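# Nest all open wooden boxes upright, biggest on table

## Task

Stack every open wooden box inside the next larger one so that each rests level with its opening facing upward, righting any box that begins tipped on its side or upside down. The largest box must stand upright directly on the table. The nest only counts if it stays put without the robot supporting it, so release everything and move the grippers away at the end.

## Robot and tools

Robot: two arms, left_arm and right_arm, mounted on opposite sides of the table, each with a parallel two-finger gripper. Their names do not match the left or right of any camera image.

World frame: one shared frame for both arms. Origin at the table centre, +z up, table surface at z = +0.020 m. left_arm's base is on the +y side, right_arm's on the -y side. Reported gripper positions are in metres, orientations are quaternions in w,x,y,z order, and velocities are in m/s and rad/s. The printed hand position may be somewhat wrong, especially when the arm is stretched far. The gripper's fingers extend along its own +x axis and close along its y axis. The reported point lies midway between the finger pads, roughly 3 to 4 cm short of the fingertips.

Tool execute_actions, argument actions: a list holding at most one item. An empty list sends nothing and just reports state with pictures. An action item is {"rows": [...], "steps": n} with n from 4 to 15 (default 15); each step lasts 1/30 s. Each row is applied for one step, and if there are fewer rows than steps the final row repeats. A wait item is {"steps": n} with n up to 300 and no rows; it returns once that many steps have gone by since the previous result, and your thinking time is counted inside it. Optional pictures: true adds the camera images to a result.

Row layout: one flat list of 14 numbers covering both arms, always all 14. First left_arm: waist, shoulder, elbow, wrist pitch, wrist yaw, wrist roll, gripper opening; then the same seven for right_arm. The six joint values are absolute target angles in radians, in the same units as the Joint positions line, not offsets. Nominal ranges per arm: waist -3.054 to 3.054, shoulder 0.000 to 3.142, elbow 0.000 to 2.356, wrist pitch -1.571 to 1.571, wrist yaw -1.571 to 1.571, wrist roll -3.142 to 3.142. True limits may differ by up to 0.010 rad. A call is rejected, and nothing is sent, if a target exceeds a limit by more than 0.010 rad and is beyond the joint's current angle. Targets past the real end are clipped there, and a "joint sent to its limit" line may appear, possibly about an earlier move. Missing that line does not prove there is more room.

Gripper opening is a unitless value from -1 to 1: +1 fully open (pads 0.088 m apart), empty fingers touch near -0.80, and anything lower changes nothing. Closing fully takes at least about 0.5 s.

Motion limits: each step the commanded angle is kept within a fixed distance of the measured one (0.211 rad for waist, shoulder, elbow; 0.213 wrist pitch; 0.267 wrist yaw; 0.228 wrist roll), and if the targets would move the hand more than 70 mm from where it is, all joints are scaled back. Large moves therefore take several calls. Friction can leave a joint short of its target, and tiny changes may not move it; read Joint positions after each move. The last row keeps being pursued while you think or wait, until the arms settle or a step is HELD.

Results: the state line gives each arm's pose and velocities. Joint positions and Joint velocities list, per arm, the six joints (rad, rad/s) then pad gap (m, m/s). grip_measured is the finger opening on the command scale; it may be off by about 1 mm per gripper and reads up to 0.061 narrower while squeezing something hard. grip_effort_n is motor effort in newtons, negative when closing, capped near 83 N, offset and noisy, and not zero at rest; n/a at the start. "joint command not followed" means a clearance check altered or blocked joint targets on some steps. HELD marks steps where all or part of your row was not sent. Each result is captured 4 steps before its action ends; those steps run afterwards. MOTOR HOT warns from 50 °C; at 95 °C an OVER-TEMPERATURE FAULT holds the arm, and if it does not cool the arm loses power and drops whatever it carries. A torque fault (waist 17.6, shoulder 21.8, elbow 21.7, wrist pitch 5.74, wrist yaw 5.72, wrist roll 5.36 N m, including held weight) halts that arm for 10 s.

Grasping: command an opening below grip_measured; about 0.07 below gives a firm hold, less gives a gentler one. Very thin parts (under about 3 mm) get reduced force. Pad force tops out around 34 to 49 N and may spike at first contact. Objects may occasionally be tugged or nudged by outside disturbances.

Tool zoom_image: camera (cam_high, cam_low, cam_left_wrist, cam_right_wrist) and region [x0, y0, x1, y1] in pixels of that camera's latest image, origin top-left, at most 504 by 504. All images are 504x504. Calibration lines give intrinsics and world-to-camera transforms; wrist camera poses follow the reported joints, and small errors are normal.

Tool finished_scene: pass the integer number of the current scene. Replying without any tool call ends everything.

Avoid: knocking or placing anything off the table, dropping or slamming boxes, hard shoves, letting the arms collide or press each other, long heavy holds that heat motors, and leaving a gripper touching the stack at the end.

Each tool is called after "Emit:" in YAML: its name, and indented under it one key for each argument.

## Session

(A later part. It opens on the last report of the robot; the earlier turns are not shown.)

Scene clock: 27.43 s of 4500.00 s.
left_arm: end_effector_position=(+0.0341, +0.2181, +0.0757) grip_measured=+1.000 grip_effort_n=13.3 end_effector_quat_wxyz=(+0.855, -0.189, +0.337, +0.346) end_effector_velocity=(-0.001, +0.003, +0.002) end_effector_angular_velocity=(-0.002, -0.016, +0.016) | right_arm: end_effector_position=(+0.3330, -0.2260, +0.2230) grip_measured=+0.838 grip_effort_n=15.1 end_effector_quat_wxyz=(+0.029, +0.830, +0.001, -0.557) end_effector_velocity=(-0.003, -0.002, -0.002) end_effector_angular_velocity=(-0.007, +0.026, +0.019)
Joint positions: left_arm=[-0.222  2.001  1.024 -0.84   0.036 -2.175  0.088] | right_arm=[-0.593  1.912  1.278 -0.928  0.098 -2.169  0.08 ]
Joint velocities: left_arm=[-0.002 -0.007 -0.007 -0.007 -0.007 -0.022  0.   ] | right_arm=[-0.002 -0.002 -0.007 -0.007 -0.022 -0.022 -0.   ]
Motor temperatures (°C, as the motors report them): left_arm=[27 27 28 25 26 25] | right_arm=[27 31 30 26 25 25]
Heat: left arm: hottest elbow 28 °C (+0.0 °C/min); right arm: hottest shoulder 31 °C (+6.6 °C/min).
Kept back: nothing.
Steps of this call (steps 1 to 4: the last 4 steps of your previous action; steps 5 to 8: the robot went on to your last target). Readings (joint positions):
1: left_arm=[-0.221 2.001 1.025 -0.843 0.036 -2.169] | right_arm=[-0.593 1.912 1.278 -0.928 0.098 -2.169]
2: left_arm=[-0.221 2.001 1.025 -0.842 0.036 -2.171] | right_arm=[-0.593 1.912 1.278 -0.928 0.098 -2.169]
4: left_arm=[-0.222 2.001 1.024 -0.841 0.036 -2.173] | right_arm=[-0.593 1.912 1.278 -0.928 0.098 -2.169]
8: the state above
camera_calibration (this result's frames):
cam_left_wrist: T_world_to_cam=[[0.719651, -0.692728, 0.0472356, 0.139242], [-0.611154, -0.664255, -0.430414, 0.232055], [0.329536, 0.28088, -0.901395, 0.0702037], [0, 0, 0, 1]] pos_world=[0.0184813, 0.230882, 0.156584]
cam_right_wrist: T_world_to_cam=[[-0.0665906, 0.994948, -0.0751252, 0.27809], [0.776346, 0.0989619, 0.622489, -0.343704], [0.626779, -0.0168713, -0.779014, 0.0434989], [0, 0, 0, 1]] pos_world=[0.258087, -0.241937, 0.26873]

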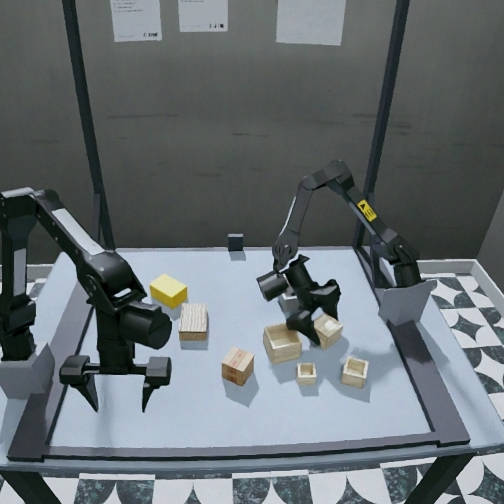

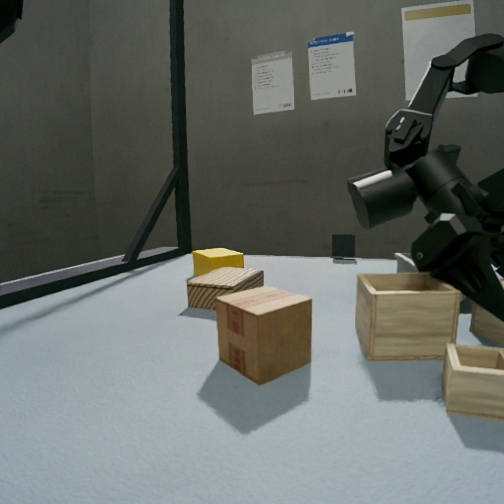

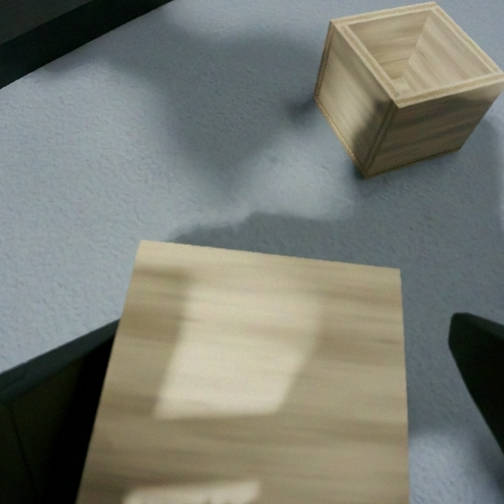

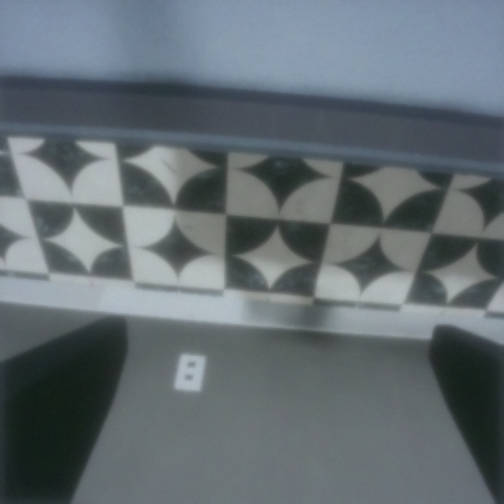

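Emit:
execute_actions:
  actions:
    - {"rows":[[-0.215,1.99,1.026,-0.85,0.036,-2.17,0.15,-0.593,1.912,1.278,-0.928,0.098,-2.169,0.84]],"steps":15}

Emit:
execute_actions:
  actions:
    - {"steps":10}
  pictures: true

Scene clock: 27.97 s of 4500.00 s.
left_arm: end_effector_position=(+0.0353, +0.2165, +0.0798) grip_measured=+0.526 grip_effort_n=-83.5 end_effector_quat_wxyz=(+0.854, -0.194, +0.337, +0.346) end_effector_velocity=(+0.001, +0.001, +0.003) end_effector_angular_velocity=(+0.007, -0.022, -0.002) | right_arm: end_effector_position=(+0.3330, -0.2260, +0.2230) grip_measured=+0.838 grip_effort_n=15.6 end_effector_quat_wxyz=(+0.029, +0.830, +0.001, -0.557) end_effector_velocity=(-0.000, -0.000, -0.001) end_effector_angular_velocity=(-0.008, +0.006, +0.033)
Joint positions: left_arm=[-0.21   1.994  1.027 -0.847  0.034 -2.173  0.065] | right_arm=[-0.593  1.912  1.278 -0.928  0.098 -2.169  0.08 ]
Joint velocities: left_arm=[-0.002 -0.007 -0.002 -0.007 -0.022 -0.007 -0.   ] | right_arm=[-0.002 -0.002 -0.007  0.007 -0.007 -0.037 -0.   ]
Motor temperatures (°C, as the motors report them): left_arm=[27 27 28 25 26 25] | right_arm=[27 31 30 26 25 25]
Heat: left arm: hottest elbow 28 °C (+0.0 °C/min); right arm: hottest shoulder 31 °C (+6.4 °C/min).
Steps of this call (steps 1 to 5: the robot went on to your last target; steps 6 to 16: the first 11 steps of this action). Readings (joint positions):
6: left_arm=[-0.221 1.997 1.023 -0.839 0.036 -2.176] | right_arm=[-0.593 1.912 1.278 -0.928 0.098 -2.169]
7: left_arm=[-0.217 1.994 1.024 -0.830 0.036 -2.176] | right_arm=[-0.593 1.912 1.278 -0.928 0.098 -2.169]
9: left_arm=[-0.210 1.994 1.028 -0.829 0.035 -2.175] | right_arm=[-0.593 1.912 1.278 -0.928 0.098 -2.169]
13: left_arm=[-0.210 1.994 1.027 -0.844 0.035 -2.173] | right_arm=[-0.593 1.912 1.278 -0.928 0.098 -2.169]
16: the state above

Scene clock: 28.30 s of 4500.00 s.
left_arm: end_effector_position=(+0.0353, +0.2167, +0.0799) grip_measured=+0.526 grip_effort_n=-83.5 end_effector_quat_wxyz=(+0.854, -0.194, +0.337, +0.346) end_effector_velocity=(+0.000, +0.003, +0.000) end_effector_angular_velocity=(+0.009, -0.009, +0.009) | right_arm: end_effector_position=(+0.3330, -0.2260, +0.2230) grip_measured=+0.838 grip_effort_n=14.7 end_effector_quat_wxyz=(+0.029, +0.830, +0.001, -0.557) end_effector_velocity=(-0.001, -0.002, -0.002) end_effector_angular_velocity=(-0.008, +0.013, +0.003)
Joint positions: left_arm=[-0.21   1.994  1.027 -0.847  0.034 -2.173  0.065] | right_arm=[-0.593  1.912  1.278 -0.928  0.098 -2.169  0.08 ]
Joint velocities: left_arm=[-0.002  0.002 -0.002 -0.007 -0.007 -0.007 -0.   ] | right_arm=[-0.002  0.002 -0.002 -0.007 -0.007 -0.007 -0.   ]
Motor temperatures (°C, as the motors report them): left_arm=[27 27 28 25 26 25] | right_arm=[27 31 30 26 25 25]
Heat: left arm: hottest elbow 28 °C (+0.0 °C/min); right arm: hottest shoulder 31 °C (+6.4 °C/min).
Kept back: nothing.
Steps of this call (steps 1 to 4: the last 4 steps of your previous action; steps 5 to 10: the robot went on to your last target). Readings (joint positions):
1: left_arm=[-0.210 1.994 1.027 -0.847 0.034 -2.173] | right_arm=[-0.593 1.912 1.278 -0.928 0.098 -2.169]
2: left_arm=[-0.210 1.994 1.027 -0.847 0.034 -2.173] | right_arm=[-0.593 1.912 1.278 -0.928 0.098 -2.169]
4: left_arm=[-0.210 1.994 1.027 -0.847 0.034 -2.173] | right_arm=[-0.593 1.912 1.278 -0.928 0.098 -2.169]
8: left_arm=[-0.210 1.994 1.027 -0.847 0.034 -2.173] | right_arm=[-0.593 1.912 1.278 -0.928 0.098 -2.169]
10: the state above
camera_calibration (this result's frames):
cam_left_wrist: T_world_to_cam=[[0.722538, -0.688994, 0.0567993, 0.135541], [-0.60624, -0.670953, -0.426959, 0.234674], [0.332282, 0.27406, -0.902485, 0.07543], [0, 0, 0, 1]] pos_world=[0.0192712, 0.23017, 0.160572]
cam_right_wrist: T_world_to_cam=[[-0.0665906, 0.994948, -0.0751252, 0.27809], [0.776346, 0.0989619, 0.622489, -0.343704], [0.626779, -0.0168713, -0.779014, 0.0434989], [0, 0, 0, 1]] pos_world=[0.258087, -0.241937, 0.26873]

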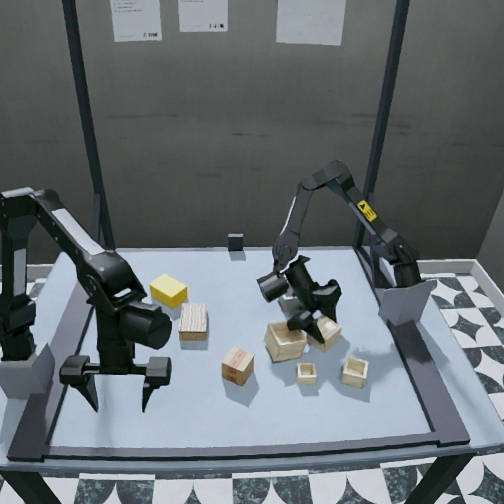

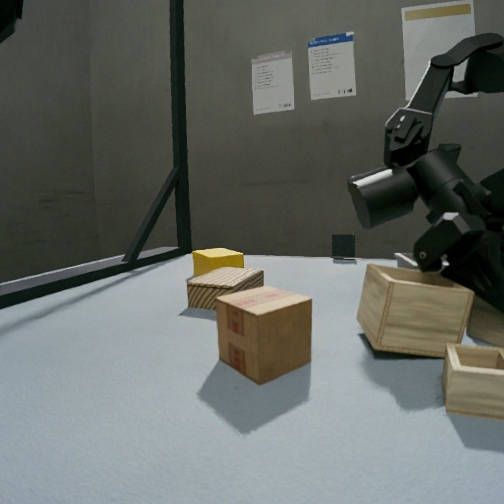

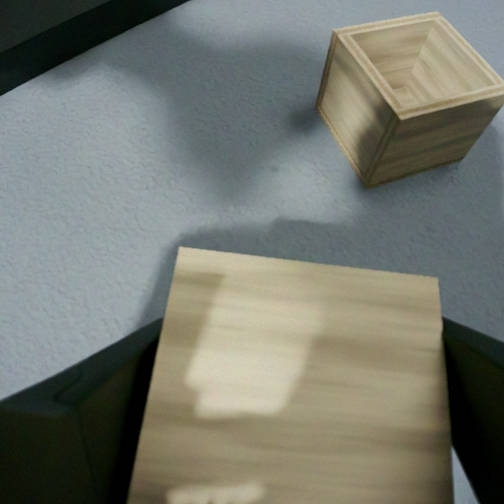

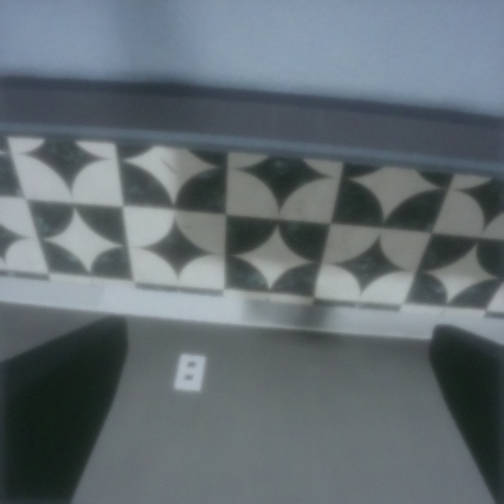

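Emit:
execute_actions:
  actions:
    - {"rows":[[-0.21,1.994,1.027,-0.847,0.034,-2.173,0.8,-0.593,1.912,1.278,-0.928,0.098,-2.169,0.84]],"steps":12}

Emit:
execute_actions:
  actions:
    - {"rows":[[-0.043,1.842,1.069,-1.084,0.007,-1.93,0.8,-0.593,1.912,1.278,-0.928,0.098,-2.169,0.84]],"steps":15}

Emit:
execute_actions:
  actions:
    - {"rows":[[0.393,1.70,1.107,-1.26,0.665,0,1,-0.593,1.912,1.278,-0.928,0.098,-2.169,0.84]],"steps":15}

Emit:
execute_actions:
  actions:
    - {"steps":40}
  pictures: true

Scene clock: 28.73 s of 4500.00 s.
left_arm: end_effector_position=(+0.0353, +0.2168, +0.0799) grip_measured=+0.715 grip_effort_n=16.5 end_effector_quat_wxyz=(+0.854, -0.194, +0.337, +0.346) end_effector_velocity=(-0.001, +0.001, +0.002) end_effector_angular_velocity=(+0.010, -0.002, -0.008) | right_arm: end_effector_position=(+0.3330, -0.2260, +0.2230) grip_measured=+0.838 grip_effort_n=15.1 end_effector_quat_wxyz=(+0.029, +0.830, +0.001, -0.557) end_effector_velocity=(+0.000, -0.003, +0.000) end_effector_angular_velocity=(-0.012, -0.002, +0.001)
Joint positions: left_arm=[-0.21   1.994  1.027 -0.848  0.034 -2.173  0.074] | right_arm=[-0.593  1.912  1.278 -0.928  0.098 -2.169  0.08 ]
Joint velocities: left_arm=[-0.002 -0.007 -0.002 -0.007 -0.007  0.007  0.03 ] | right_arm=[-0.002 -0.002 -0.002 -0.007  0.007 -0.007 -0.   ]
Motor temperatures (°C, as the motors report them): left_arm=[27 27 28 25 26 25] | right_arm=[27 31 30 26 25 25]
Heat: left arm: hottest elbow 28 °C (+0.0 °C/min); right arm: hottest shoulder 31 °C (+6.3 °C/min).
Steps of this call (steps 1 to 5: the robot went on to your last target; steps 6 to 13: the first 8 steps of this action). Readings (joint positions):
6: left_arm=[-0.210 1.994 1.027 -0.848 0.034 -2.173] | right_arm=[-0.593 1.912 1.278 -0.928 0.098 -2.169]
7: left_arm=[-0.210 1.994 1.027 -0.848 0.034 -2.173] | right_arm=[-0.593 1.912 1.278 -0.928 0.098 -2.169]
9: left_arm=[-0.210 1.994 1.027 -0.848 0.034 -2.173] | right_arm=[-0.593 1.912 1.278 -0.928 0.098 -2.169]
13: the state above

Scene clock: 29.23 s of 4500.00 s.
left_arm: end_effector_position=(+0.0311, +0.2268, +0.1476) grip_measured=+0.795 grip_effort_n=15.6 end_effector_quat_wxyz=(+0.853, -0.154, +0.352, +0.354) end_effector_velocity=(-0.010, +0.018, +0.007) end_effector_angular_velocity=(+0.121, +0.067, -0.018) | right_arm: end_effector_position=(+0.3330, -0.2260, +0.2230) grip_measured=+0.838 grip_effort_n=15.1 end_effector_quat_wxyz=(+0.029, +0.830, +0.001, -0.557) end_effector_velocity=(-0.005, -0.003, -0.002) end_effector_angular_velocity=(-0.009, +0.030, +0.003)
Joint positions: left_arm=[-0.053  1.857  1.065 -1.069  0.012 -1.947  0.078] | right_arm=[-0.593  1.912  1.278 -0.928  0.098 -2.169  0.08 ]
Joint velocities: left_arm=[ 0.002 -0.007 -0.002 -0.095 -0.007  0.11   0.   ] | right_arm=[-0.002 -0.002 -0.002 -0.022 -0.022 -0.007 -0.   ]
Motor temperatures (°C, as the motors report them): left_arm=[27 27 28 25 26 25] | right_arm=[27 31 31 26 25 25]
Heat: left arm: hottest elbow 28 °C (+0.0 °C/min); right arm: hottest shoulder 31 °C (+6.2 °C/min).
Steps of this call (steps 1 to 4: the last 4 steps of your previous action; steps 5 to 15: the first 11 steps of this action). Readings (joint positions):
5: left_arm=[-0.205 1.984 1.031 -0.861 0.034 -2.151] | right_arm=[-0.593 1.912 1.278 -0.928 0.098 -2.169]
6: left_arm=[-0.182 1.970 1.038 -0.912 0.033 -2.097] | right_arm=[-0.593 1.912 1.278 -0.928 0.098 -2.169]
8: left_arm=[-0.118 1.920 1.042 -0.994 0.021 -2.028] | right_arm=[-0.593 1.912 1.278 -0.928 0.098 -2.169]
12: left_arm=[-0.056 1.861 1.065 -1.049 0.012 -1.965] | right_arm=[-0.593 1.912 1.278 -0.928 0.098 -2.169]
15: the state above

Scene clock: 29.73 s of 4500.00 s.
left_arm: end_effector_position=(+0.0026, +0.2119, +0.2145) grip_measured=+0.994 grip_effort_n=15.6 end_effector_quat_wxyz=(-0.706, +0.213, -0.630, -0.245) end_effector_velocity=(-0.021, -0.042, +0.053) end_effector_angular_velocity=(-0.628, +0.584, -1.094) | right_arm: end_effector_position=(+0.3330, -0.2260, +0.2230) grip_measured=+0.838 grip_effort_n=15.1 end_effector_quat_wxyz=(+0.029, +0.830, +0.001, -0.557) end_effector_velocity=(+0.000, +0.005, +0.000) end_effector_angular_velocity=(+0.018, -0.005, +0.016)
Joint positions: left_arm=[ 0.35   1.714  1.103 -1.248  0.564 -1.42   0.088] | right_arm=[-0.593  1.912  1.278 -0.928  0.098 -2.169  0.08 ]
Joint velocities: left_arm=[ 0.398 -0.002 -0.002 -0.081  0.755  1.443  0.005] | right_arm=[ 0.002 -0.002 -0.002  0.022 -0.007 -0.007  0.   ]
Motor temperatures (°C, as the motors report them): left_arm=[27 27 28 25 26 25] | right_arm=[27 32 31 26 25 25]
Heat: left arm: hottest elbow 28 °C (+0.0 °C/min); right arm: hottest shoulder 32 °C (+8.1 °C/min).
Steps of this call (steps 1 to 4: the last 4 steps of your previous action; steps 5 to 15: the first 11 steps of this action). Readings (joint positions):
5: left_arm=[-0.042 1.845 1.068 -1.090 0.040 -1.910] | right_arm=[-0.593 1.912 1.278 -0.928 0.098 -2.169]
6: left_arm=[-0.008 1.829 1.073 -1.134 0.109 -1.856] | right_arm=[-0.593 1.912 1.278 -0.928 0.098 -2.169]
8: left_arm=[0.086 1.776 1.079 -1.197 0.218 -1.760] | right_arm=[-0.593 1.912 1.278 -0.928 0.098 -2.169]
12: left_arm=[0.271 1.718 1.103 -1.234 0.445 -1.565] | right_arm=[-0.593 1.912 1.278 -0.928 0.098 -2.169]
15: the state above

Scene clock: 31.07 s of 4500.00 s.
left_arm: end_effector_position=(-0.0026, +0.2049, +0.2207) grip_measured=+1.000 grip_effort_n=15.6 end_effector_quat_wxyz=(+0.672, +0.249, +0.651, -0.251) end_effector_velocity=(-0.001, +0.003, -0.002) end_effector_angular_velocity=(+0.014, +0.003, -0.016) | right_arm: end_effector_position=(+0.3330, -0.2260, +0.2230) grip_measured=+0.838 grip_effort_n=15.1 end_effector_quat_wxyz=(+0.029, +0.830, +0.001, -0.557) end_effector_velocity=(-0.001, -0.002, -0.002) end_effector_angular_velocity=(-0.008, +0.013, +0.003)
Joint positions: left_arm=[ 0.389  1.709  1.103 -1.258  0.661 -0.006  0.088] | right_arm=[-0.593  1.912  1.278 -0.928  0.098 -2.169  0.08 ]
Joint velocities: left_arm=[-0.002 -0.002 -0.007 -0.007 -0.007  0.022  0.   ] | right_arm=[-0.002  0.002 -0.002 -0.007 -0.007 -0.007  0.   ]
Motor temperatures (°C, as the motors report them): left_arm=[27 27 28 25 26 25] | right_arm=[27 32 31 26 25 25]
Heat: left arm: hottest elbow 28 °C (+0.0 °C/min); right arm: hottest shoulder 32 °C (+7.7 °C/min).
Kept back: nothing.
Steps of this call (steps 1 to 4: the last 4 steps of your previous action; steps 5 to 40: the robot went on to your last target). Readings (joint positions):
1: left_arm=[0.361 1.714 1.103 -1.250 0.587 -1.371] | right_arm=[-0.593 1.912 1.278 -0.928 0.098 -2.169]
2: left_arm=[0.368 1.713 1.103 -1.252 0.605 -1.322] | right_arm=[-0.593 1.912 1.278 -0.928 0.098 -2.169]
4: left_arm=[0.376 1.712 1.103 -1.255 0.629 -1.225] | right_arm=[-0.593 1.912 1.278 -0.928 0.098 -2.169]
8: left_arm=[0.384 1.710 1.103 -1.257 0.650 -1.031] | right_arm=[-0.593 1.912 1.278 -0.928 0.098 -2.169]
40: the state above
camera_calibration (this result's frames):
cam_left_wrist: T_world_to_cam=[[-0.6828, -0.729693, -0.0364993, 0.172007], [-0.703293, 0.642923, 0.303364, -0.166745], [-0.197896, 0.232807, -0.952175, 0.236399], [0, 0, 0, 1]] pos_world=[0.0469586, 0.177681, 0.281955]
cam_right_wrist: T_world_to_cam=[[-0.0665906, 0.994948, -0.0751252, 0.27809], [0.776346, 0.0989619, 0.622489, -0.343704], [0.626779, -0.0168713, -0.779014, 0.0434989], [0, 0, 0, 1]] pos_world=[0.258087, -0.241937, 0.26873]

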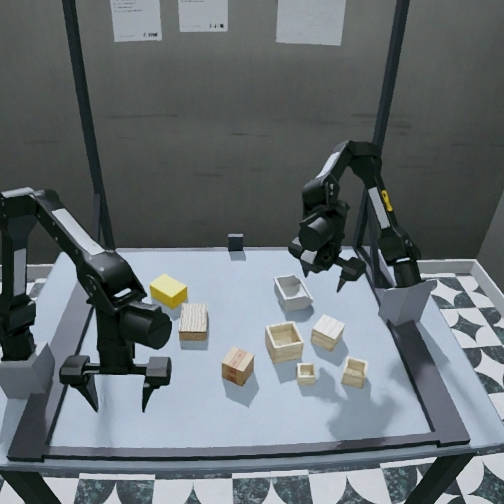

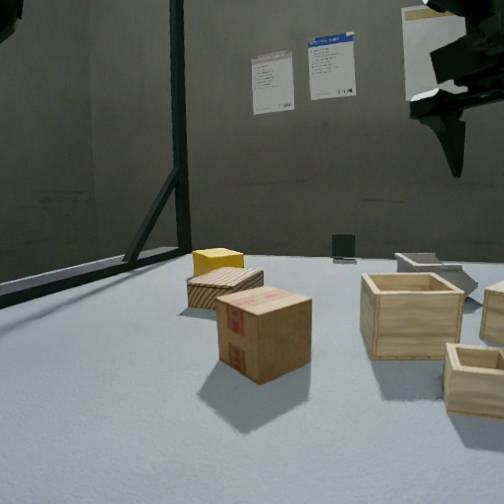

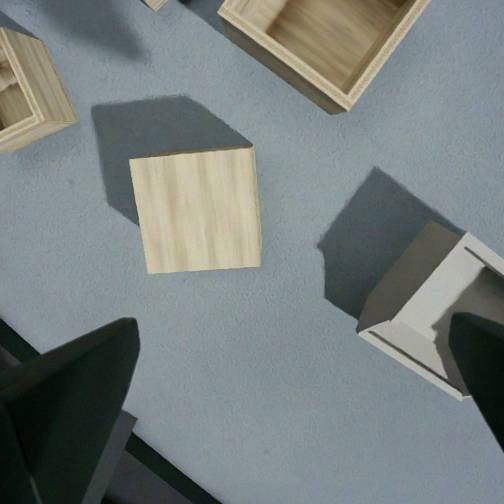

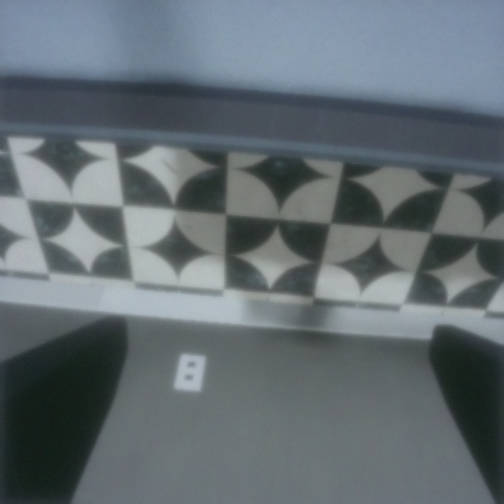

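Emit:
execute_actions:
  actions:
    - {"rows":[[0.344,1.836,0.80,-0.829,0.68,-0.298,1,-0.593,1.912,1.278,-0.928,0.098,-2.169,0.84]],"steps":15}

Emit:
execute_actions:
  actions:
    - {"steps":8}
  pictures: true

Scene clock: 32.50 s of 4500.00 s.
left_arm: end_effector_position=(+0.0297, +0.2415, +0.1418) grip_measured=+1.000 grip_effort_n=15.6 end_effector_quat_wxyz=(+0.685, +0.170, +0.689, -0.164) end_effector_velocity=(+0.035, -0.019, -0.020) end_effector_angular_velocity=(-0.156, -0.138, +0.007) | right_arm: end_effector_position=(+0.3330, -0.2260, +0.2230) grip_measured=+0.838 grip_effort_n=14.7 end_effector_quat_wxyz=(+0.029, +0.830, +0.001, -0.557) end_effector_velocity=(-0.001, -0.001, +0.001) end_effector_angular_velocity=(-0.009, -0.005, +0.007)
Joint positions: left_arm=[ 0.347  1.826  0.825 -0.879  0.675 -0.274  0.088] | right_arm=[-0.593  1.912  1.278 -0.928  0.098 -2.169  0.08 ]
Joint velocities: left_arm=[-0.007  0.002 -0.1    0.374  0.022 -0.183  0.   ] | right_arm=[ 0.002 -0.002  0.002 -0.007  0.007 -0.007 -0.   ]
Motor temperatures (°C, as the motors report them): left_arm=[27 27 28 25 26 25] | right_arm=[27 32 31 26 25 25]
Heat: left arm: hottest elbow 28 °C (+0.0 °C/min); right arm: hottest shoulder 32 °C (+7.4 °C/min).
Steps of this call (steps 1 to 30: the robot went on to your last target; steps 31 to 32: nothing new was sent; steps 33 to 43: the first 11 steps of this action). Readings (joint positions):
33: left_arm=[0.387 1.715 1.088 -1.239 0.665 -0.025] | right_arm=[-0.593 1.912 1.278 -0.928 0.098 -2.169]
34: left_arm=[0.382 1.720 1.058 -1.187 0.672 -0.069] | right_arm=[-0.593 1.912 1.278 -0.928 0.098 -2.169]
36: left_arm=[0.367 1.758 0.982 -1.105 0.674 -0.153] | right_arm=[-0.593 1.912 1.278 -0.928 0.098 -2.169]
40: left_arm=[0.349 1.821 0.848 -0.944 0.674 -0.248] | right_arm=[-0.593 1.912 1.278 -0.928 0.098 -2.169]
43: the state above

Scene clock: 32.77 s of 4500.00 s.
left_arm: end_effector_position=(+0.0330, +0.2417, +0.1383) grip_measured=+1.000 grip_effort_n=15.6 end_effector_quat_wxyz=(+0.691, +0.166, +0.684, -0.165) end_effector_velocity=(-0.000, +0.005, -0.005) end_effector_angular_velocity=(+0.011, -0.002, +0.018) | right_arm: end_effector_position=(+0.3330, -0.2260, +0.2230) grip_measured=+0.838 grip_effort_n=15.1 end_effector_quat_wxyz=(+0.029, +0.830, +0.001, -0.557) end_effector_velocity=(-0.003, -0.004, -0.001) end_effector_angular_velocity=(-0.016, +0.018, +0.000)
Joint positions: left_arm=[ 0.345  1.827  0.808 -0.837  0.676 -0.292  0.088] | right_arm=[-0.593  1.912  1.278 -0.928  0.098 -2.169  0.08 ]
Joint velocities: left_arm=[-0.007  0.002 -0.022  0.022 -0.007 -0.022  0.   ] | right_arm=[-0.002 -0.002 -0.002 -0.022 -0.007 -0.007 -0.   ]
Motor temperatures (°C, as the motors report them): left_arm=[27 27 28 25 26 25] | right_arm=[27 32 31 26 25 25]
Heat: left arm: hottest elbow 28 °C (+0.0 °C/min); right arm: hottest shoulder 32 °C (+7.3 °C/min).
Kept back: nothing.
Steps of this call (steps 1 to 4: the last 4 steps of your previous action; steps 5 to 8: the robot went on to your last target). Readings (joint positions):
1: left_arm=[0.347 1.826 0.822 -0.866 0.675 -0.279] | right_arm=[-0.593 1.912 1.278 -0.928 0.098 -2.169]
2: left_arm=[0.347 1.826 0.819 -0.858 0.676 -0.283] | right_arm=[-0.593 1.912 1.278 -0.928 0.098 -2.169]
4: left_arm=[0.346 1.826 0.813 -0.847 0.676 -0.288] | right_arm=[-0.593 1.912 1.278 -0.928 0.098 -2.169]
8: the state above
camera_calibration (this result's frames):
cam_left_wrist: T_world_to_cam=[[-0.482547, -0.875298, -0.031662, 0.248145], [-0.834254, 0.448308, 0.320999, -0.0913809], [-0.266775, 0.181311, -0.94655, 0.170321], [0, 0, 0, 1]] pos_world=[0.0889443, 0.227287, 0.198407]
cam_right_wrist: T_world_to_cam=[[-0.0665906, 0.994948, -0.0751252, 0.27809], [0.776346, 0.0989619, 0.622489, -0.343704], [0.626779, -0.0168713, -0.779014, 0.0434989], [0, 0, 0, 1]] pos_world=[0.258087, -0.241937, 0.26873]

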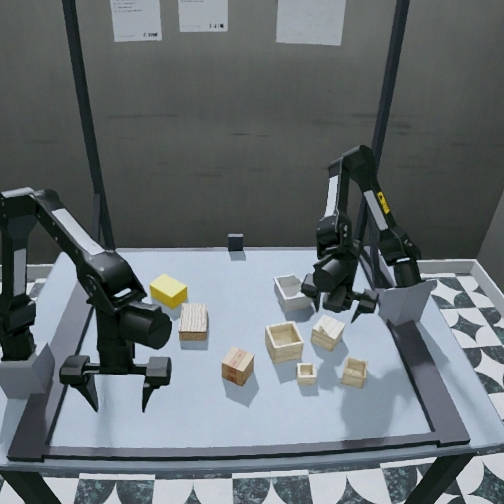

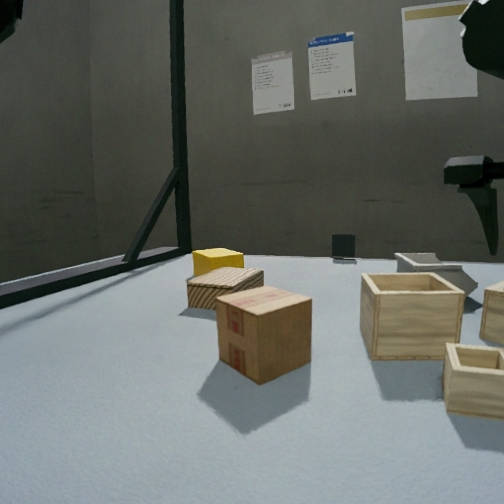

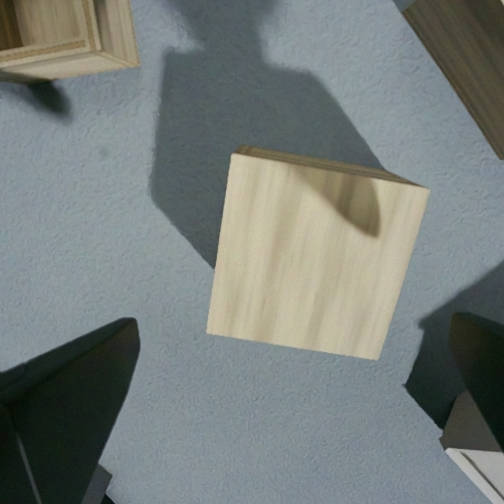

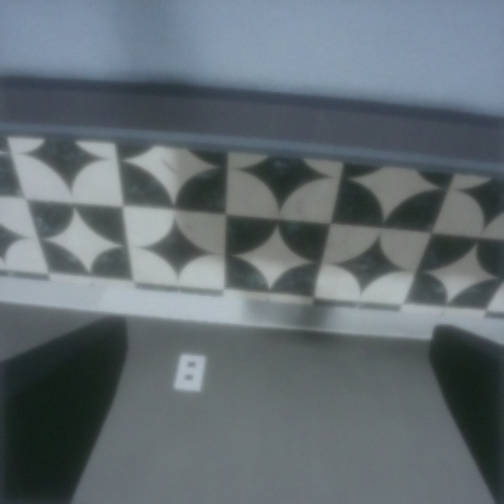

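Emit:
execute_actions:
  actions:
    - {"rows":[[0.24,1.95,0.765,-0.59,0.70,-0.17,1,-0.593,1.912,1.278,-0.928,0.098,-2.169,0.84]],"steps":15}

Emit:
execute_actions:
  actions:
    - {"steps":8}
  pictures: true

Scene clock: 33.50 s of 4500.00 s.
left_arm: end_effector_position=(+0.0444, +0.2323, +0.0977) grip_measured=+1.000 grip_effort_n=15.1 end_effector_quat_wxyz=(+0.668, +0.249, +0.657, -0.246) end_effector_velocity=(+0.006, -0.012, -0.006) end_effector_angular_velocity=(-0.037, -0.028, -0.120) | right_arm: end_effector_position=(+0.3330, -0.2260, +0.2230) grip_measured=+0.838 grip_effort_n=15.6 end_effector_quat_wxyz=(+0.029, +0.830, +0.001, -0.557) end_effector_velocity=(+0.003, +0.001, +0.001) end_effector_angular_velocity=(+0.006, -0.010, -0.009)
Joint positions: left_arm=[ 0.245  1.937  0.771 -0.605  0.695 -0.18   0.088] | right_arm=[-0.593  1.912  1.278 -0.928  0.098 -2.169  0.08 ]
Joint velocities: left_arm=[-0.022  0.012 -0.002  0.095  0.007  0.051  0.   ] | right_arm=[-0.002  0.002  0.002  0.007  0.007  0.007 -0.   ]
Motor temperatures (°C, as the motors report them): left_arm=[27 27 28 25 26 25] | right_arm=[27 32 31 26 25 25]
Heat: left arm: hottest elbow 28 °C (+0.0 °C/min); right arm: hottest shoulder 32 °C (+7.2 °C/min).
Steps of this call (steps 1 to 11: the robot went on to your last target; steps 12 to 22: the first 11 steps of this action). Readings (joint positions):
12: left_arm=[0.342 1.837 0.802 -0.815 0.677 -0.286] | right_arm=[-0.593 1.912 1.278 -0.928 0.098 -2.169]
13: left_arm=[0.325 1.853 0.795 -0.759 0.683 -0.258] | right_arm=[-0.593 1.912 1.278 -0.928 0.098 -2.169]
15: left_arm=[0.283 1.898 0.789 -0.683 0.688 -0.221] | right_arm=[-0.593 1.912 1.278 -0.928 0.098 -2.169]
19: left_arm=[0.248 1.932 0.771 -0.625 0.693 -0.189] | right_arm=[-0.593 1.912 1.278 -0.928 0.098 -2.169]
22: the state above

Scene clock: 33.77 s of 4500.00 s.
left_arm: end_effector_position=(+0.0451, +0.2314, +0.0962) grip_measured=+1.000 grip_effort_n=15.6 end_effector_quat_wxyz=(+0.667, +0.253, +0.654, -0.251) end_effector_velocity=(-0.004, +0.001, -0.001) end_effector_angular_velocity=(+0.004, +0.011, +0.007) | right_arm: end_effector_position=(+0.3330, -0.2260, +0.2230) grip_measured=+0.838 grip_effort_n=15.1 end_effector_quat_wxyz=(+0.029, +0.830, +0.001, -0.557) end_effector_velocity=(-0.003, -0.001, -0.001) end_effector_angular_velocity=(+0.003, +0.023, +0.006)
Joint positions: left_arm=[ 0.241  1.941  0.77  -0.593  0.696 -0.174  0.088] | right_arm=[-0.593  1.912  1.278 -0.928  0.098 -2.169  0.08 ]
Joint velocities: left_arm=[-0.007 -0.002 -0.002 -0.007  0.007 -0.007  0.   ] | right_arm=[-0.002 -0.002 -0.002 -0.007 -0.022 -0.007  0.   ]
Motor temperatures (°C, as the motors report them): left_arm=[27 27 28 25 26 25] | right_arm=[28 32 31 26 25 25]
Heat: left arm: hottest elbow 28 °C (+0.0 °C/min); right arm: hottest shoulder 32 °C (+7.1 °C/min).
Kept back: nothing.
Steps of this call (steps 1 to 4: the last 4 steps of your previous action; steps 5 to 8: the robot went on to your last target). Readings (joint positions):
1: left_arm=[0.244 1.937 0.771 -0.602 0.695 -0.178] | right_arm=[-0.593 1.912 1.278 -0.928 0.098 -2.169]
2: left_arm=[0.244 1.938 0.771 -0.600 0.695 -0.177] | right_arm=[-0.593 1.912 1.278 -0.928 0.098 -2.169]
4: left_arm=[0.242 1.940 0.771 -0.597 0.696 -0.176] | right_arm=[-0.593 1.912 1.278 -0.928 0.098 -2.169]
8: the state above
camera_calibration (this result's frames):
cam_left_wrist: T_world_to_cam=[[-0.687681, -0.725026, -0.0378578, 0.21871], [-0.696809, 0.64448, 0.314807, -0.114165], [-0.203844, 0.242866, -0.948401, 0.118695], [0, 0, 0, 1]] pos_world=[0.0950463, 0.20332, 0.156791]
cam_right_wrist: T_world_to_cam=[[-0.0665906, 0.994948, -0.0751252, 0.27809], [0.776346, 0.0989619, 0.622489, -0.343704], [0.626779, -0.0168713, -0.779014, 0.0434989], [0, 0, 0, 1]] pos_world=[0.258087, -0.241937, 0.26873]

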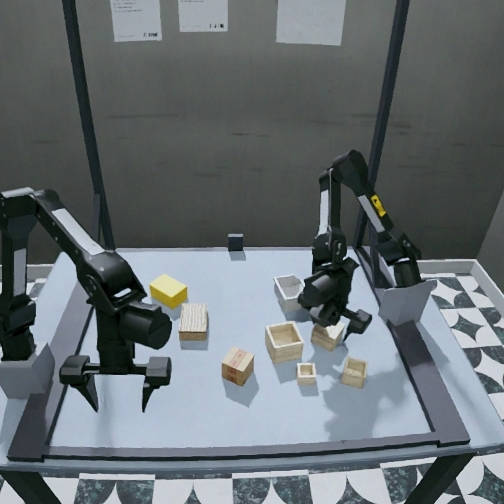

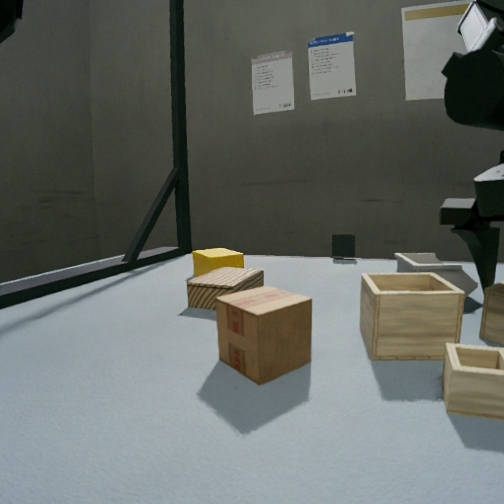

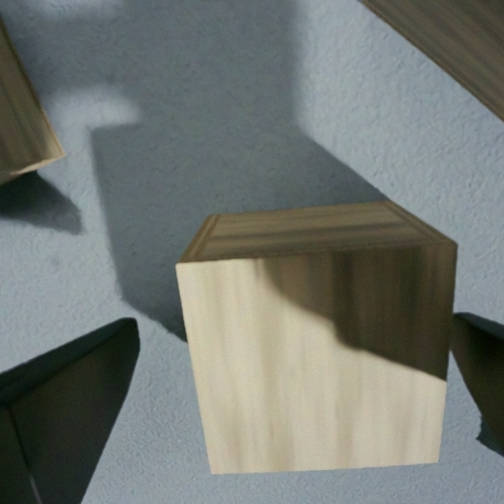

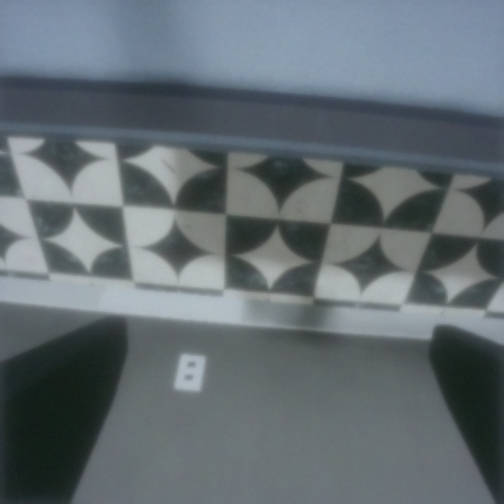

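Emit:
execute_actions:
  actions:
    - {"rows":[[0.21,1.93,0.785,-0.61,0.70,-0.22,1,-0.593,1.912,1.278,-0.928,0.098,-2.169,0.84]],"steps":12}

Emit:
execute_actions:
  actions:
    - {"rows":[[0.109,2.03,0.712,-0.367,0.73,-0.27,1,-0.593,1.912,1.278,-0.928,0.098,-2.169,0.84]],"steps":15}

Emit:
execute_actions:
  actions:
    - {"steps":8}
  pictures: true

Scene clock: 34.33 s of 4500.00 s.
left_arm: end_effector_position=(+0.0391, +0.2305, +0.0922) grip_measured=+1.000 grip_effort_n=15.6 end_effector_quat_wxyz=(+0.664, +0.252, +0.663, -0.238) end_effector_velocity=(-0.004, -0.006, +0.001) end_effector_angular_velocity=(+0.013, -0.005, +0.030) | right_arm: end_effector_position=(+0.3330, -0.2260, +0.2230) grip_measured=+0.838 grip_effort_n=14.2 end_effector_quat_wxyz=(+0.029, +0.830, +0.001, -0.557) end_effector_velocity=(-0.003, -0.001, -0.001) end_effector_angular_velocity=(+0.003, +0.023, +0.006)
Joint positions: left_arm=[ 0.213  1.942  0.776 -0.606  0.696 -0.21   0.088] | right_arm=[-0.593  1.912  1.278 -0.928  0.098 -2.169  0.08 ]
Joint velocities: left_arm=[-0.022 -0.007  0.022 -0.022 -0.007 -0.051  0.   ] | right_arm=[-0.002 -0.002 -0.002 -0.007 -0.022 -0.007 -0.   ]
Motor temperatures (°C, as the motors report them): left_arm=[27 27 28 25 26 25] | right_arm=[28 32 31 26 25 25]
Heat: left arm: hottest elbow 28 °C (+0.0 °C/min); right arm: hottest shoulder 32 °C (+7.0 °C/min).
Steps of this call (steps 1 to 9: the robot went on to your last target; steps 10 to 17: the first 8 steps of this action). Readings (joint positions):
10: left_arm=[0.240 1.942 0.770 -0.592 0.696 -0.176] | right_arm=[-0.593 1.912 1.278 -0.928 0.098 -2.169]
11: left_arm=[0.235 1.942 0.771 -0.594 0.696 -0.185] | right_arm=[-0.593 1.912 1.278 -0.928 0.098 -2.169]
13: left_arm=[0.223 1.942 0.772 -0.601 0.696 -0.198] | right_arm=[-0.593 1.912 1.278 -0.928 0.098 -2.169]
17: the state above

Scene clock: 34.83 s of 4500.00 s.
left_arm: end_effector_position=(+0.0373, +0.2293, +0.0573) grip_measured=+1.000 grip_effort_n=15.1 end_effector_quat_wxyz=(+0.652, +0.270, +0.656, -0.267) end_effector_velocity=(-0.000, +0.008, -0.005) end_effector_angular_velocity=(-0.010, +0.003, +0.034) | right_arm: end_effector_position=(+0.3330, -0.2260, +0.2230) grip_measured=+0.838 grip_effort_n=14.7 end_effector_quat_wxyz=(+0.029, +0.830, +0.001, -0.557) end_effector_velocity=(-0.003, -0.004, +0.001) end_effector_angular_velocity=(-0.012, +0.015, +0.002)
Joint positions: left_arm=[ 0.122  2.011  0.717 -0.394  0.726 -0.262  0.088] | right_arm=[-0.593  1.912  1.278 -0.928  0.098 -2.169  0.08 ]
Joint velocities: left_arm=[ 0.002  0.002 -0.042  0.051  0.007 -0.037  0.   ] | right_arm=[-0.002 -0.007 -0.002 -0.022 -0.007 -0.007  0.   ]
Motor temperatures (°C, as the motors report them): left_arm=[27 27 28 25 26 25] | right_arm=[28 32 31 26 25 25]
Heat: left arm: hottest elbow 28 °C (+0.0 °C/min); right arm: hottest shoulder 32 °C (+6.9 °C/min).
Steps of this call (steps 1 to 4: the last 4 steps of your previous action; steps 5 to 15: the first 11 steps of this action). Readings (joint positions):
5: left_arm=[0.209 1.945 0.773 -0.590 0.698 -0.223] | right_arm=[-0.593 1.912 1.278 -0.928 0.098 -2.169]
6: left_arm=[0.193 1.955 0.762 -0.535 0.705 -0.233] | right_arm=[-0.593 1.912 1.278 -0.928 0.098 -2.169]
8: left_arm=[0.152 1.984 0.748 -0.462 0.715 -0.247] | right_arm=[-0.593 1.912 1.278 -0.928 0.098 -2.169]
12: left_arm=[0.122 2.011 0.723 -0.407 0.724 -0.260] | right_arm=[-0.593 1.912 1.278 -0.928 0.098 -2.169]
15: the state above

Scene clock: 35.10 s of 4500.00 s.
left_arm: end_effector_position=(+0.0376, +0.2297, +0.0570) grip_measured=+1.000 grip_effort_n=15.1 end_effector_quat_wxyz=(+0.653, +0.269, +0.655, -0.268) end_effector_velocity=(-0.000, +0.003, -0.001) end_effector_angular_velocity=(+0.013, -0.001, +0.014) | right_arm: end_effector_position=(+0.3330, -0.2260, +0.2230) grip_measured=+0.838 grip_effort_n=14.7 end_effector_quat_wxyz=(+0.029, +0.830, +0.001, -0.557) end_effector_velocity=(+0.000, -0.003, +0.000) end_effector_angular_velocity=(-0.012, -0.002, +0.001)
Joint positions: left_arm=[ 0.123  2.011  0.713 -0.387  0.727 -0.264  0.088] | right_arm=[-0.593  1.912  1.278 -0.928  0.098 -2.169  0.08 ]
Joint velocities: left_arm=[-0.002  0.002 -0.002 -0.007 -0.007 -0.007  0.   ] | right_arm=[-0.002 -0.002 -0.002 -0.007  0.007 -0.007 -0.   ]
Motor temperatures (°C, as the motors report them): left_arm=[27 27 28 25 26 25] | right_arm=[28 32 31 26 25 25]
Heat: left arm: hottest elbow 28 °C (+0.0 °C/min); right arm: hottest shoulder 32 °C (+6.8 °C/min).
Kept back: nothing.
Steps of this call (steps 1 to 4: the last 4 steps of your previous action; steps 5 to 8: the robot went on to your last target). Readings (joint positions):
1: left_arm=[0.122 2.011 0.716 -0.392 0.727 -0.262] | right_arm=[-0.593 1.912 1.278 -0.928 0.098 -2.169]
2: left_arm=[0.122 2.011 0.716 -0.391 0.727 -0.263] | right_arm=[-0.593 1.912 1.278 -0.928 0.098 -2.169]
4: left_arm=[0.122 2.011 0.714 -0.389 0.727 -0.264] | right_arm=[-0.593 1.912 1.278 -0.928 0.098 -2.169]
8: the state above
camera_calibration (this result's frames):
cam_left_wrist: T_world_to_cam=[[-0.723624, -0.689589, -0.0288991, 0.203507], [-0.657436, 0.675929, 0.333012, -0.115751], [-0.210108, 0.259975, -0.94248, 0.0763944], [0, 0, 0, 1]] pos_world=[0.0872151, 0.198715, 0.116428]
cam_right_wrist: T_world_to_cam=[[-0.0665906, 0.994948, -0.0751252, 0.27809], [0.776346, 0.0989619, 0.622489, -0.343704], [0.626779, -0.0168713, -0.779014, 0.0434989], [0, 0, 0, 1]] pos_world=[0.258087, -0.241937, 0.26873]

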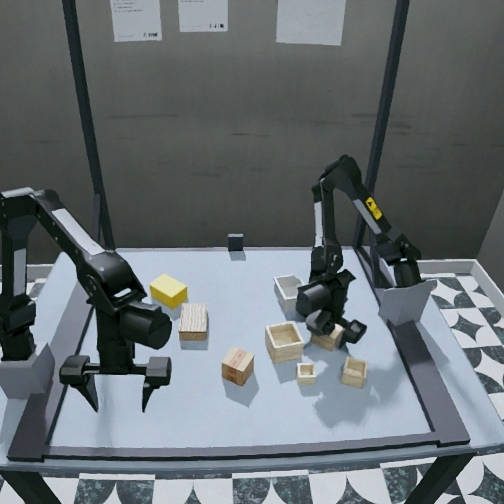

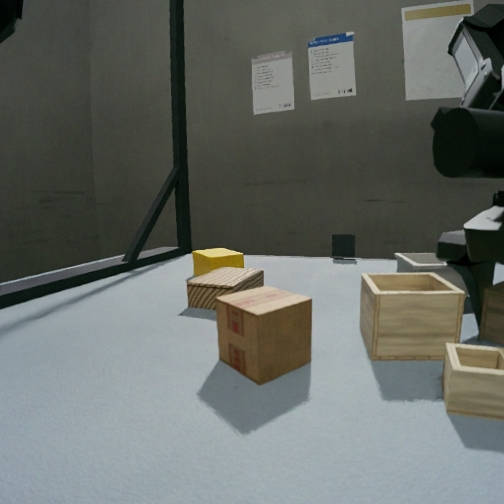

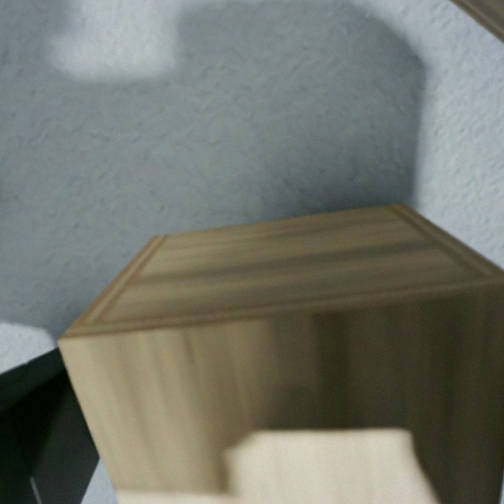

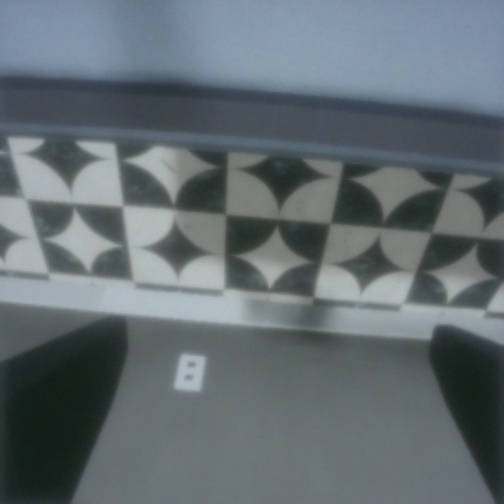

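Emit:
execute_actions:
  actions:
    - {"rows":[[0.123,2.011,0.713,-0.387,0.727,-0.264,0.2,-0.593,1.912,1.278,-0.928,0.098,-2.169,0.84]],"steps":15}

Emit:
execute_actions:
  actions:
    - {"rows":[[0.344,1.836,0.80,-0.829,0.68,-0.2,0.2,-0.593,1.912,1.278,-0.928,0.098,-2.169,0.84]],"steps":15}

Emit:
execute_actions:
  actions:
    - {"rows":[[0.552,2.5,1.603,-1.03,0.605,0,0.2,-0.593,1.912,1.278,-0.928,0.098,-2.169,0.84]],"steps":15}

Emit:
execute_actions:
  actions:
    - {"rows":[[0.552,2.584,1.603,-1.03,0.605,0,0.2,-0.593,1.912,1.278,-0.928,0.098,-2.169,0.84]],"steps":15}
  pictures: true

Scene clock: 36.00 s of 4500.00 s.
left_arm: end_effector_position=(+0.0392, +0.2296, +0.0580) grip_measured=+0.505 grip_effort_n=-83.5 end_effector_quat_wxyz=(+0.656, +0.267, +0.654, -0.267) end_effector_velocity=(+0.003, +0.001, -0.000) end_effector_angular_velocity=(+0.008, -0.021, +0.001) | right_arm: end_effector_position=(+0.3330, -0.2260, +0.2230) grip_measured=+0.838 grip_effort_n=15.1 end_effector_quat_wxyz=(+0.029, +0.830, +0.001, -0.557) end_effector_velocity=(+0.002, +0.000, +0.001) end_effector_angular_velocity=(+0.009, +0.003, +0.003)
Joint positions: left_arm=[ 0.128  2.011  0.713 -0.385  0.724 -0.267  0.064] | right_arm=[-0.593  1.912  1.278 -0.928  0.098 -2.169  0.08 ]
Joint velocities: left_arm=[-0.002 -0.002 -0.002  0.007 -0.022 -0.007 -0.   ] | right_arm=[-0.007 -0.002 -0.002  0.007 -0.007 -0.007 -0.   ]
Motor temperatures (°C, as the motors report them): left_arm=[27 27 28 25 26 25] | right_arm=[28 32 31 26 25 25]
Heat: left arm: hottest elbow 28 °C (+0.0 °C/min); right arm: hottest shoulder 32 °C (+6.7 °C/min).
Steps of this call (steps 1 to 15: the robot went on to your last target; step 16: nothing new was sent; steps 17 to 27: the first 11 steps of this action). Readings (joint positions):
17: left_arm=[0.123 2.011 0.713 -0.386 0.727 -0.265] | right_arm=[-0.593 1.912 1.278 -0.928 0.098 -2.169]
18: left_arm=[0.126 2.011 0.713 -0.385 0.725 -0.266] | right_arm=[-0.593 1.912 1.278 -0.928 0.098 -2.169]
20: left_arm=[0.128 2.011 0.713 -0.383 0.724 -0.266] | right_arm=[-0.593 1.912 1.278 -0.928 0.098 -2.169]
24: left_arm=[0.128 2.011 0.713 -0.384 0.724 -0.267] | right_arm=[-0.593 1.912 1.278 -0.928 0.098 -2.169]
27: the state above

Scene clock: 36.50 s of 4500.00 s.
left_arm: end_effector_position=(+0.0369, +0.2397, +0.1295) grip_measured=+0.505 grip_effort_n=-83.5 end_effector_quat_wxyz=(+0.682, +0.201, +0.673, -0.206) end_effector_velocity=(-0.038, +0.053, +0.002) end_effector_angular_velocity=(+0.207, +0.168, +0.214) | right_arm: end_effector_position=(+0.3330, -0.2260, +0.2230) grip_measured=+0.838 grip_effort_n=14.7 end_effector_quat_wxyz=(+0.029, +0.830, +0.001, -0.557) end_effector_velocity=(+0.000, -0.001, +0.001) end_effector_angular_velocity=(+0.001, +0.008, +0.000)
Joint positions: left_arm=[ 0.33   1.852  0.794 -0.779  0.686 -0.207  0.064] | right_arm=[-0.593  1.912  1.278 -0.928  0.098 -2.169  0.08 ]
Joint velocities: left_arm=[ 0.027  0.002 -0.002 -0.359 -0.037  0.037  0.   ] | right_arm=[-0.007 -0.002  0.002 -0.007 -0.007 -0.007 -0.   ]
Motor temperatures (°C, as the motors report them): left_arm=[27 27 28 25 26 25] | right_arm=[28 32 31 26 25 25]
Heat: left arm: hottest elbow 28 °C (+0.0 °C/min); right arm: hottest shoulder 32 °C (+6.6 °C/min).
Steps of this call (steps 1 to 4: the last 4 steps of your previous action; steps 5 to 15: the first 11 steps of this action). Readings (joint positions):
5: left_arm=[0.134 2.001 0.719 -0.403 0.724 -0.259] | right_arm=[-0.593 1.912 1.278 -0.928 0.098 -2.169]
6: left_arm=[0.160 1.985 0.729 -0.454 0.718 -0.248] | right_arm=[-0.593 1.912 1.278 -0.928 0.098 -2.169]
8: left_arm=[0.238 1.930 0.749 -0.541 0.702 -0.230] | right_arm=[-0.593 1.912 1.278 -0.928 0.098 -2.169]
12: left_arm=[0.322 1.858 0.793 -0.708 0.691 -0.212] | right_arm=[-0.593 1.912 1.278 -0.928 0.098 -2.169]
15: the state above

Scene clock: 37.00 s of 4500.00 s.
left_arm: end_effector_position=(+0.1451, +0.2274, +0.1572) grip_measured=+0.505 grip_effort_n=-83.5 end_effector_quat_wxyz=(+0.672, +0.174, +0.701, -0.167) end_effector_velocity=(+0.305, -0.108, -0.071) end_effector_angular_velocity=(+0.046, +0.026, -0.032) | right_arm: end_effector_position=(+0.3330, -0.2260, +0.2230) grip_measured=+0.838 grip_effort_n=14.2 end_effector_quat_wxyz=(+0.029, +0.830, +0.001, -0.557) end_effector_velocity=(-0.003, +0.003, -0.001) end_effector_angular_velocity=(+0.013, +0.015, +0.015)
Joint positions: left_arm=[ 0.54   2.297  1.257 -1.016  0.613 -0.014  0.064] | right_arm=[-0.593  1.912  1.278 -0.928  0.098 -2.169  0.08 ]
Joint velocities: left_arm=[ 0.017  1.292  1.321 -0.095 -0.037  0.081 -0.   ] | right_arm=[ 0.002 -0.002 -0.002  0.007 -0.022 -0.007 -0.   ]
Motor temperatures (°C, as the motors report them): left_arm=[27 27 28 25 26 25] | right_arm=[28 32 31 26 25 25]
Heat: left arm: hottest elbow 28 °C (+0.0 °C/min); right arm: hottest shoulder 32 °C (+6.5 °C/min).
Steps of this call (steps 1 to 4: the last 4 steps of your previous action; steps 5 to 15: the first 11 steps of this action). Readings (joint positions):
5: left_arm=[0.342 1.864 0.811 -0.841 0.680 -0.179] | right_arm=[-0.593 1.912 1.278 -0.928 0.098 -2.169]
6: left_arm=[0.374 1.901 0.851 -0.904 0.669 -0.136] | right_arm=[-0.593 1.912 1.278 -0.928 0.098 -2.169]
8: left_arm=[0.456 1.993 0.943 -0.940 0.637 -0.080] | right_arm=[-0.593 1.912 1.278 -0.928 0.098 -2.169]
12: left_arm=[0.533 2.166 1.123 -1.000 0.617 -0.029] | right_arm=[-0.593 1.912 1.278 -0.928 0.098 -2.169]
15: the state above

Scene clock: 37.50 s of 4500.00 s.
left_arm: end_effector_position=(+0.2189, +0.1983, +0.1447) grip_measured=+0.505 grip_effort_n=-83.5 end_effector_quat_wxyz=(+0.682, +0.182, +0.685, -0.180) end_effector_velocity=(+0.010, +0.000, -0.007) end_effector_angular_velocity=(+0.017, +0.013, +0.003) | right_arm: end_effector_position=(+0.3330, -0.2260, +0.2230) grip_measured=+0.838 grip_effort_n=15.1 end_effector_quat_wxyz=(+0.029, +0.830, +0.001, -0.557) end_effector_velocity=(-0.001, -0.004, +0.001) end_effector_angular_velocity=(-0.020, +0.003, -0.001)
Joint positions: left_arm=[ 0.547  2.569  1.584 -1.028  0.607 -0.003  0.064] | right_arm=[-0.593  1.912  1.278 -0.928  0.098 -2.169  0.08 ]
Joint velocities: left_arm=[-0.002  0.056  0.056 -0.022 -0.007  0.007 -0.   ] | right_arm=[-0.002 -0.002  0.002 -0.022  0.007 -0.007 -0.   ]
Motor temperatures (°C, as the motors report them): left_arm=[28 27 29 25 26 25] | right_arm=[28 32 31 26 25 25]
Heat: left arm: hottest elbow 29 °C (+1.6 °C/min); right arm: hottest shoulder 32 °C (+6.4 °C/min).
Steps of this call (steps 1 to 4: the last 4 steps of your previous action; steps 5 to 15: the first 11 steps of this action). Readings (joint positions):
5: left_arm=[0.543 2.463 1.463 -1.026 0.607 -0.006] | right_arm=[-0.593 1.912 1.278 -0.928 0.098 -2.169]
6: left_arm=[0.543 2.485 1.499 -1.026 0.607 -0.005] | right_arm=[-0.593 1.912 1.278 -0.928 0.098 -2.169]
8: left_arm=[0.545 2.517 1.549 -1.023 0.607 -0.004] | right_arm=[-0.593 1.912 1.278 -0.928 0.098 -2.169]
12: left_arm=[0.547 2.557 1.577 -1.027 0.607 -0.004] | right_arm=[-0.593 1.912 1.278 -0.928 0.098 -2.169]
15: the state above
camera_calibration (this result's frames):
cam_left_wrist: T_world_to_cam=[[-0.521639, -0.852641, -0.0299241, 0.303847], [-0.809312, 0.483421, 0.333643, 0.0668311], [-0.270012, 0.198259, -0.942225, 0.230601], [0, 0, 0, 1]] pos_world=[0.274851, 0.181046, 0.204073]
cam_right_wrist: T_world_to_cam=[[-0.0665906, 0.994948, -0.0751252, 0.27809], [0.776346, 0.0989619, 0.622489, -0.343704], [0.626779, -0.0168713, -0.779014, 0.0434989], [0, 0, 0, 1]] pos_world=[0.258087, -0.241937, 0.26873]

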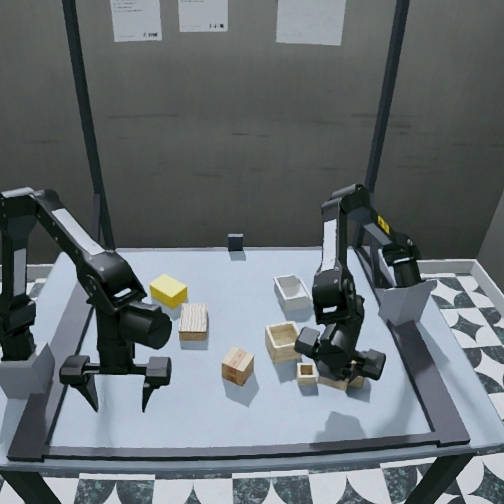

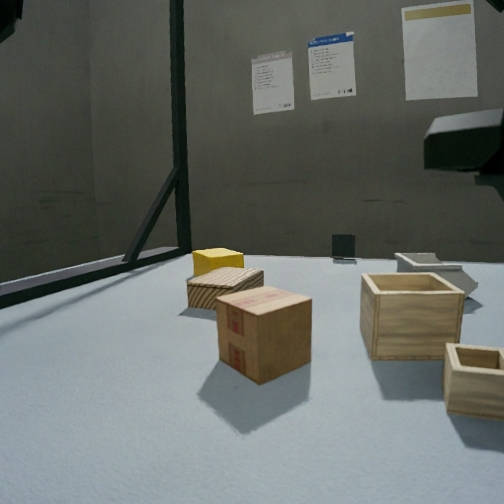

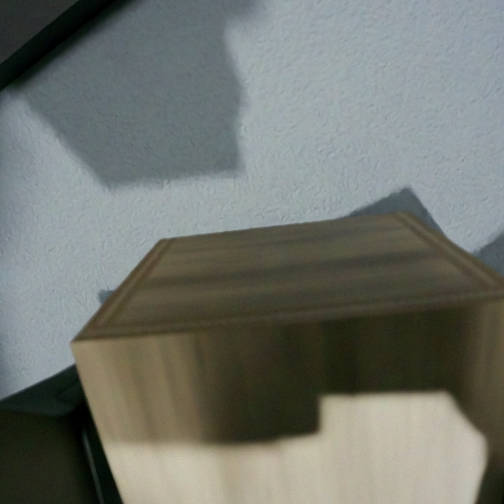

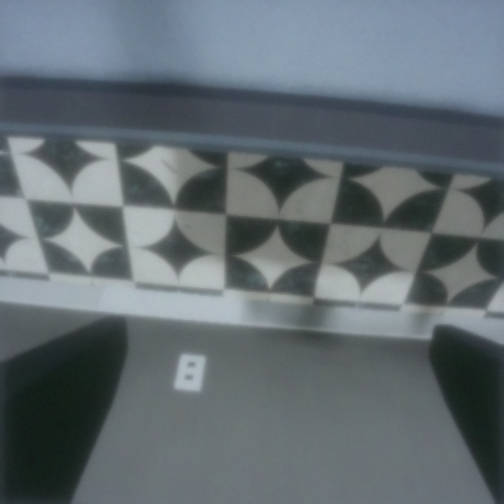

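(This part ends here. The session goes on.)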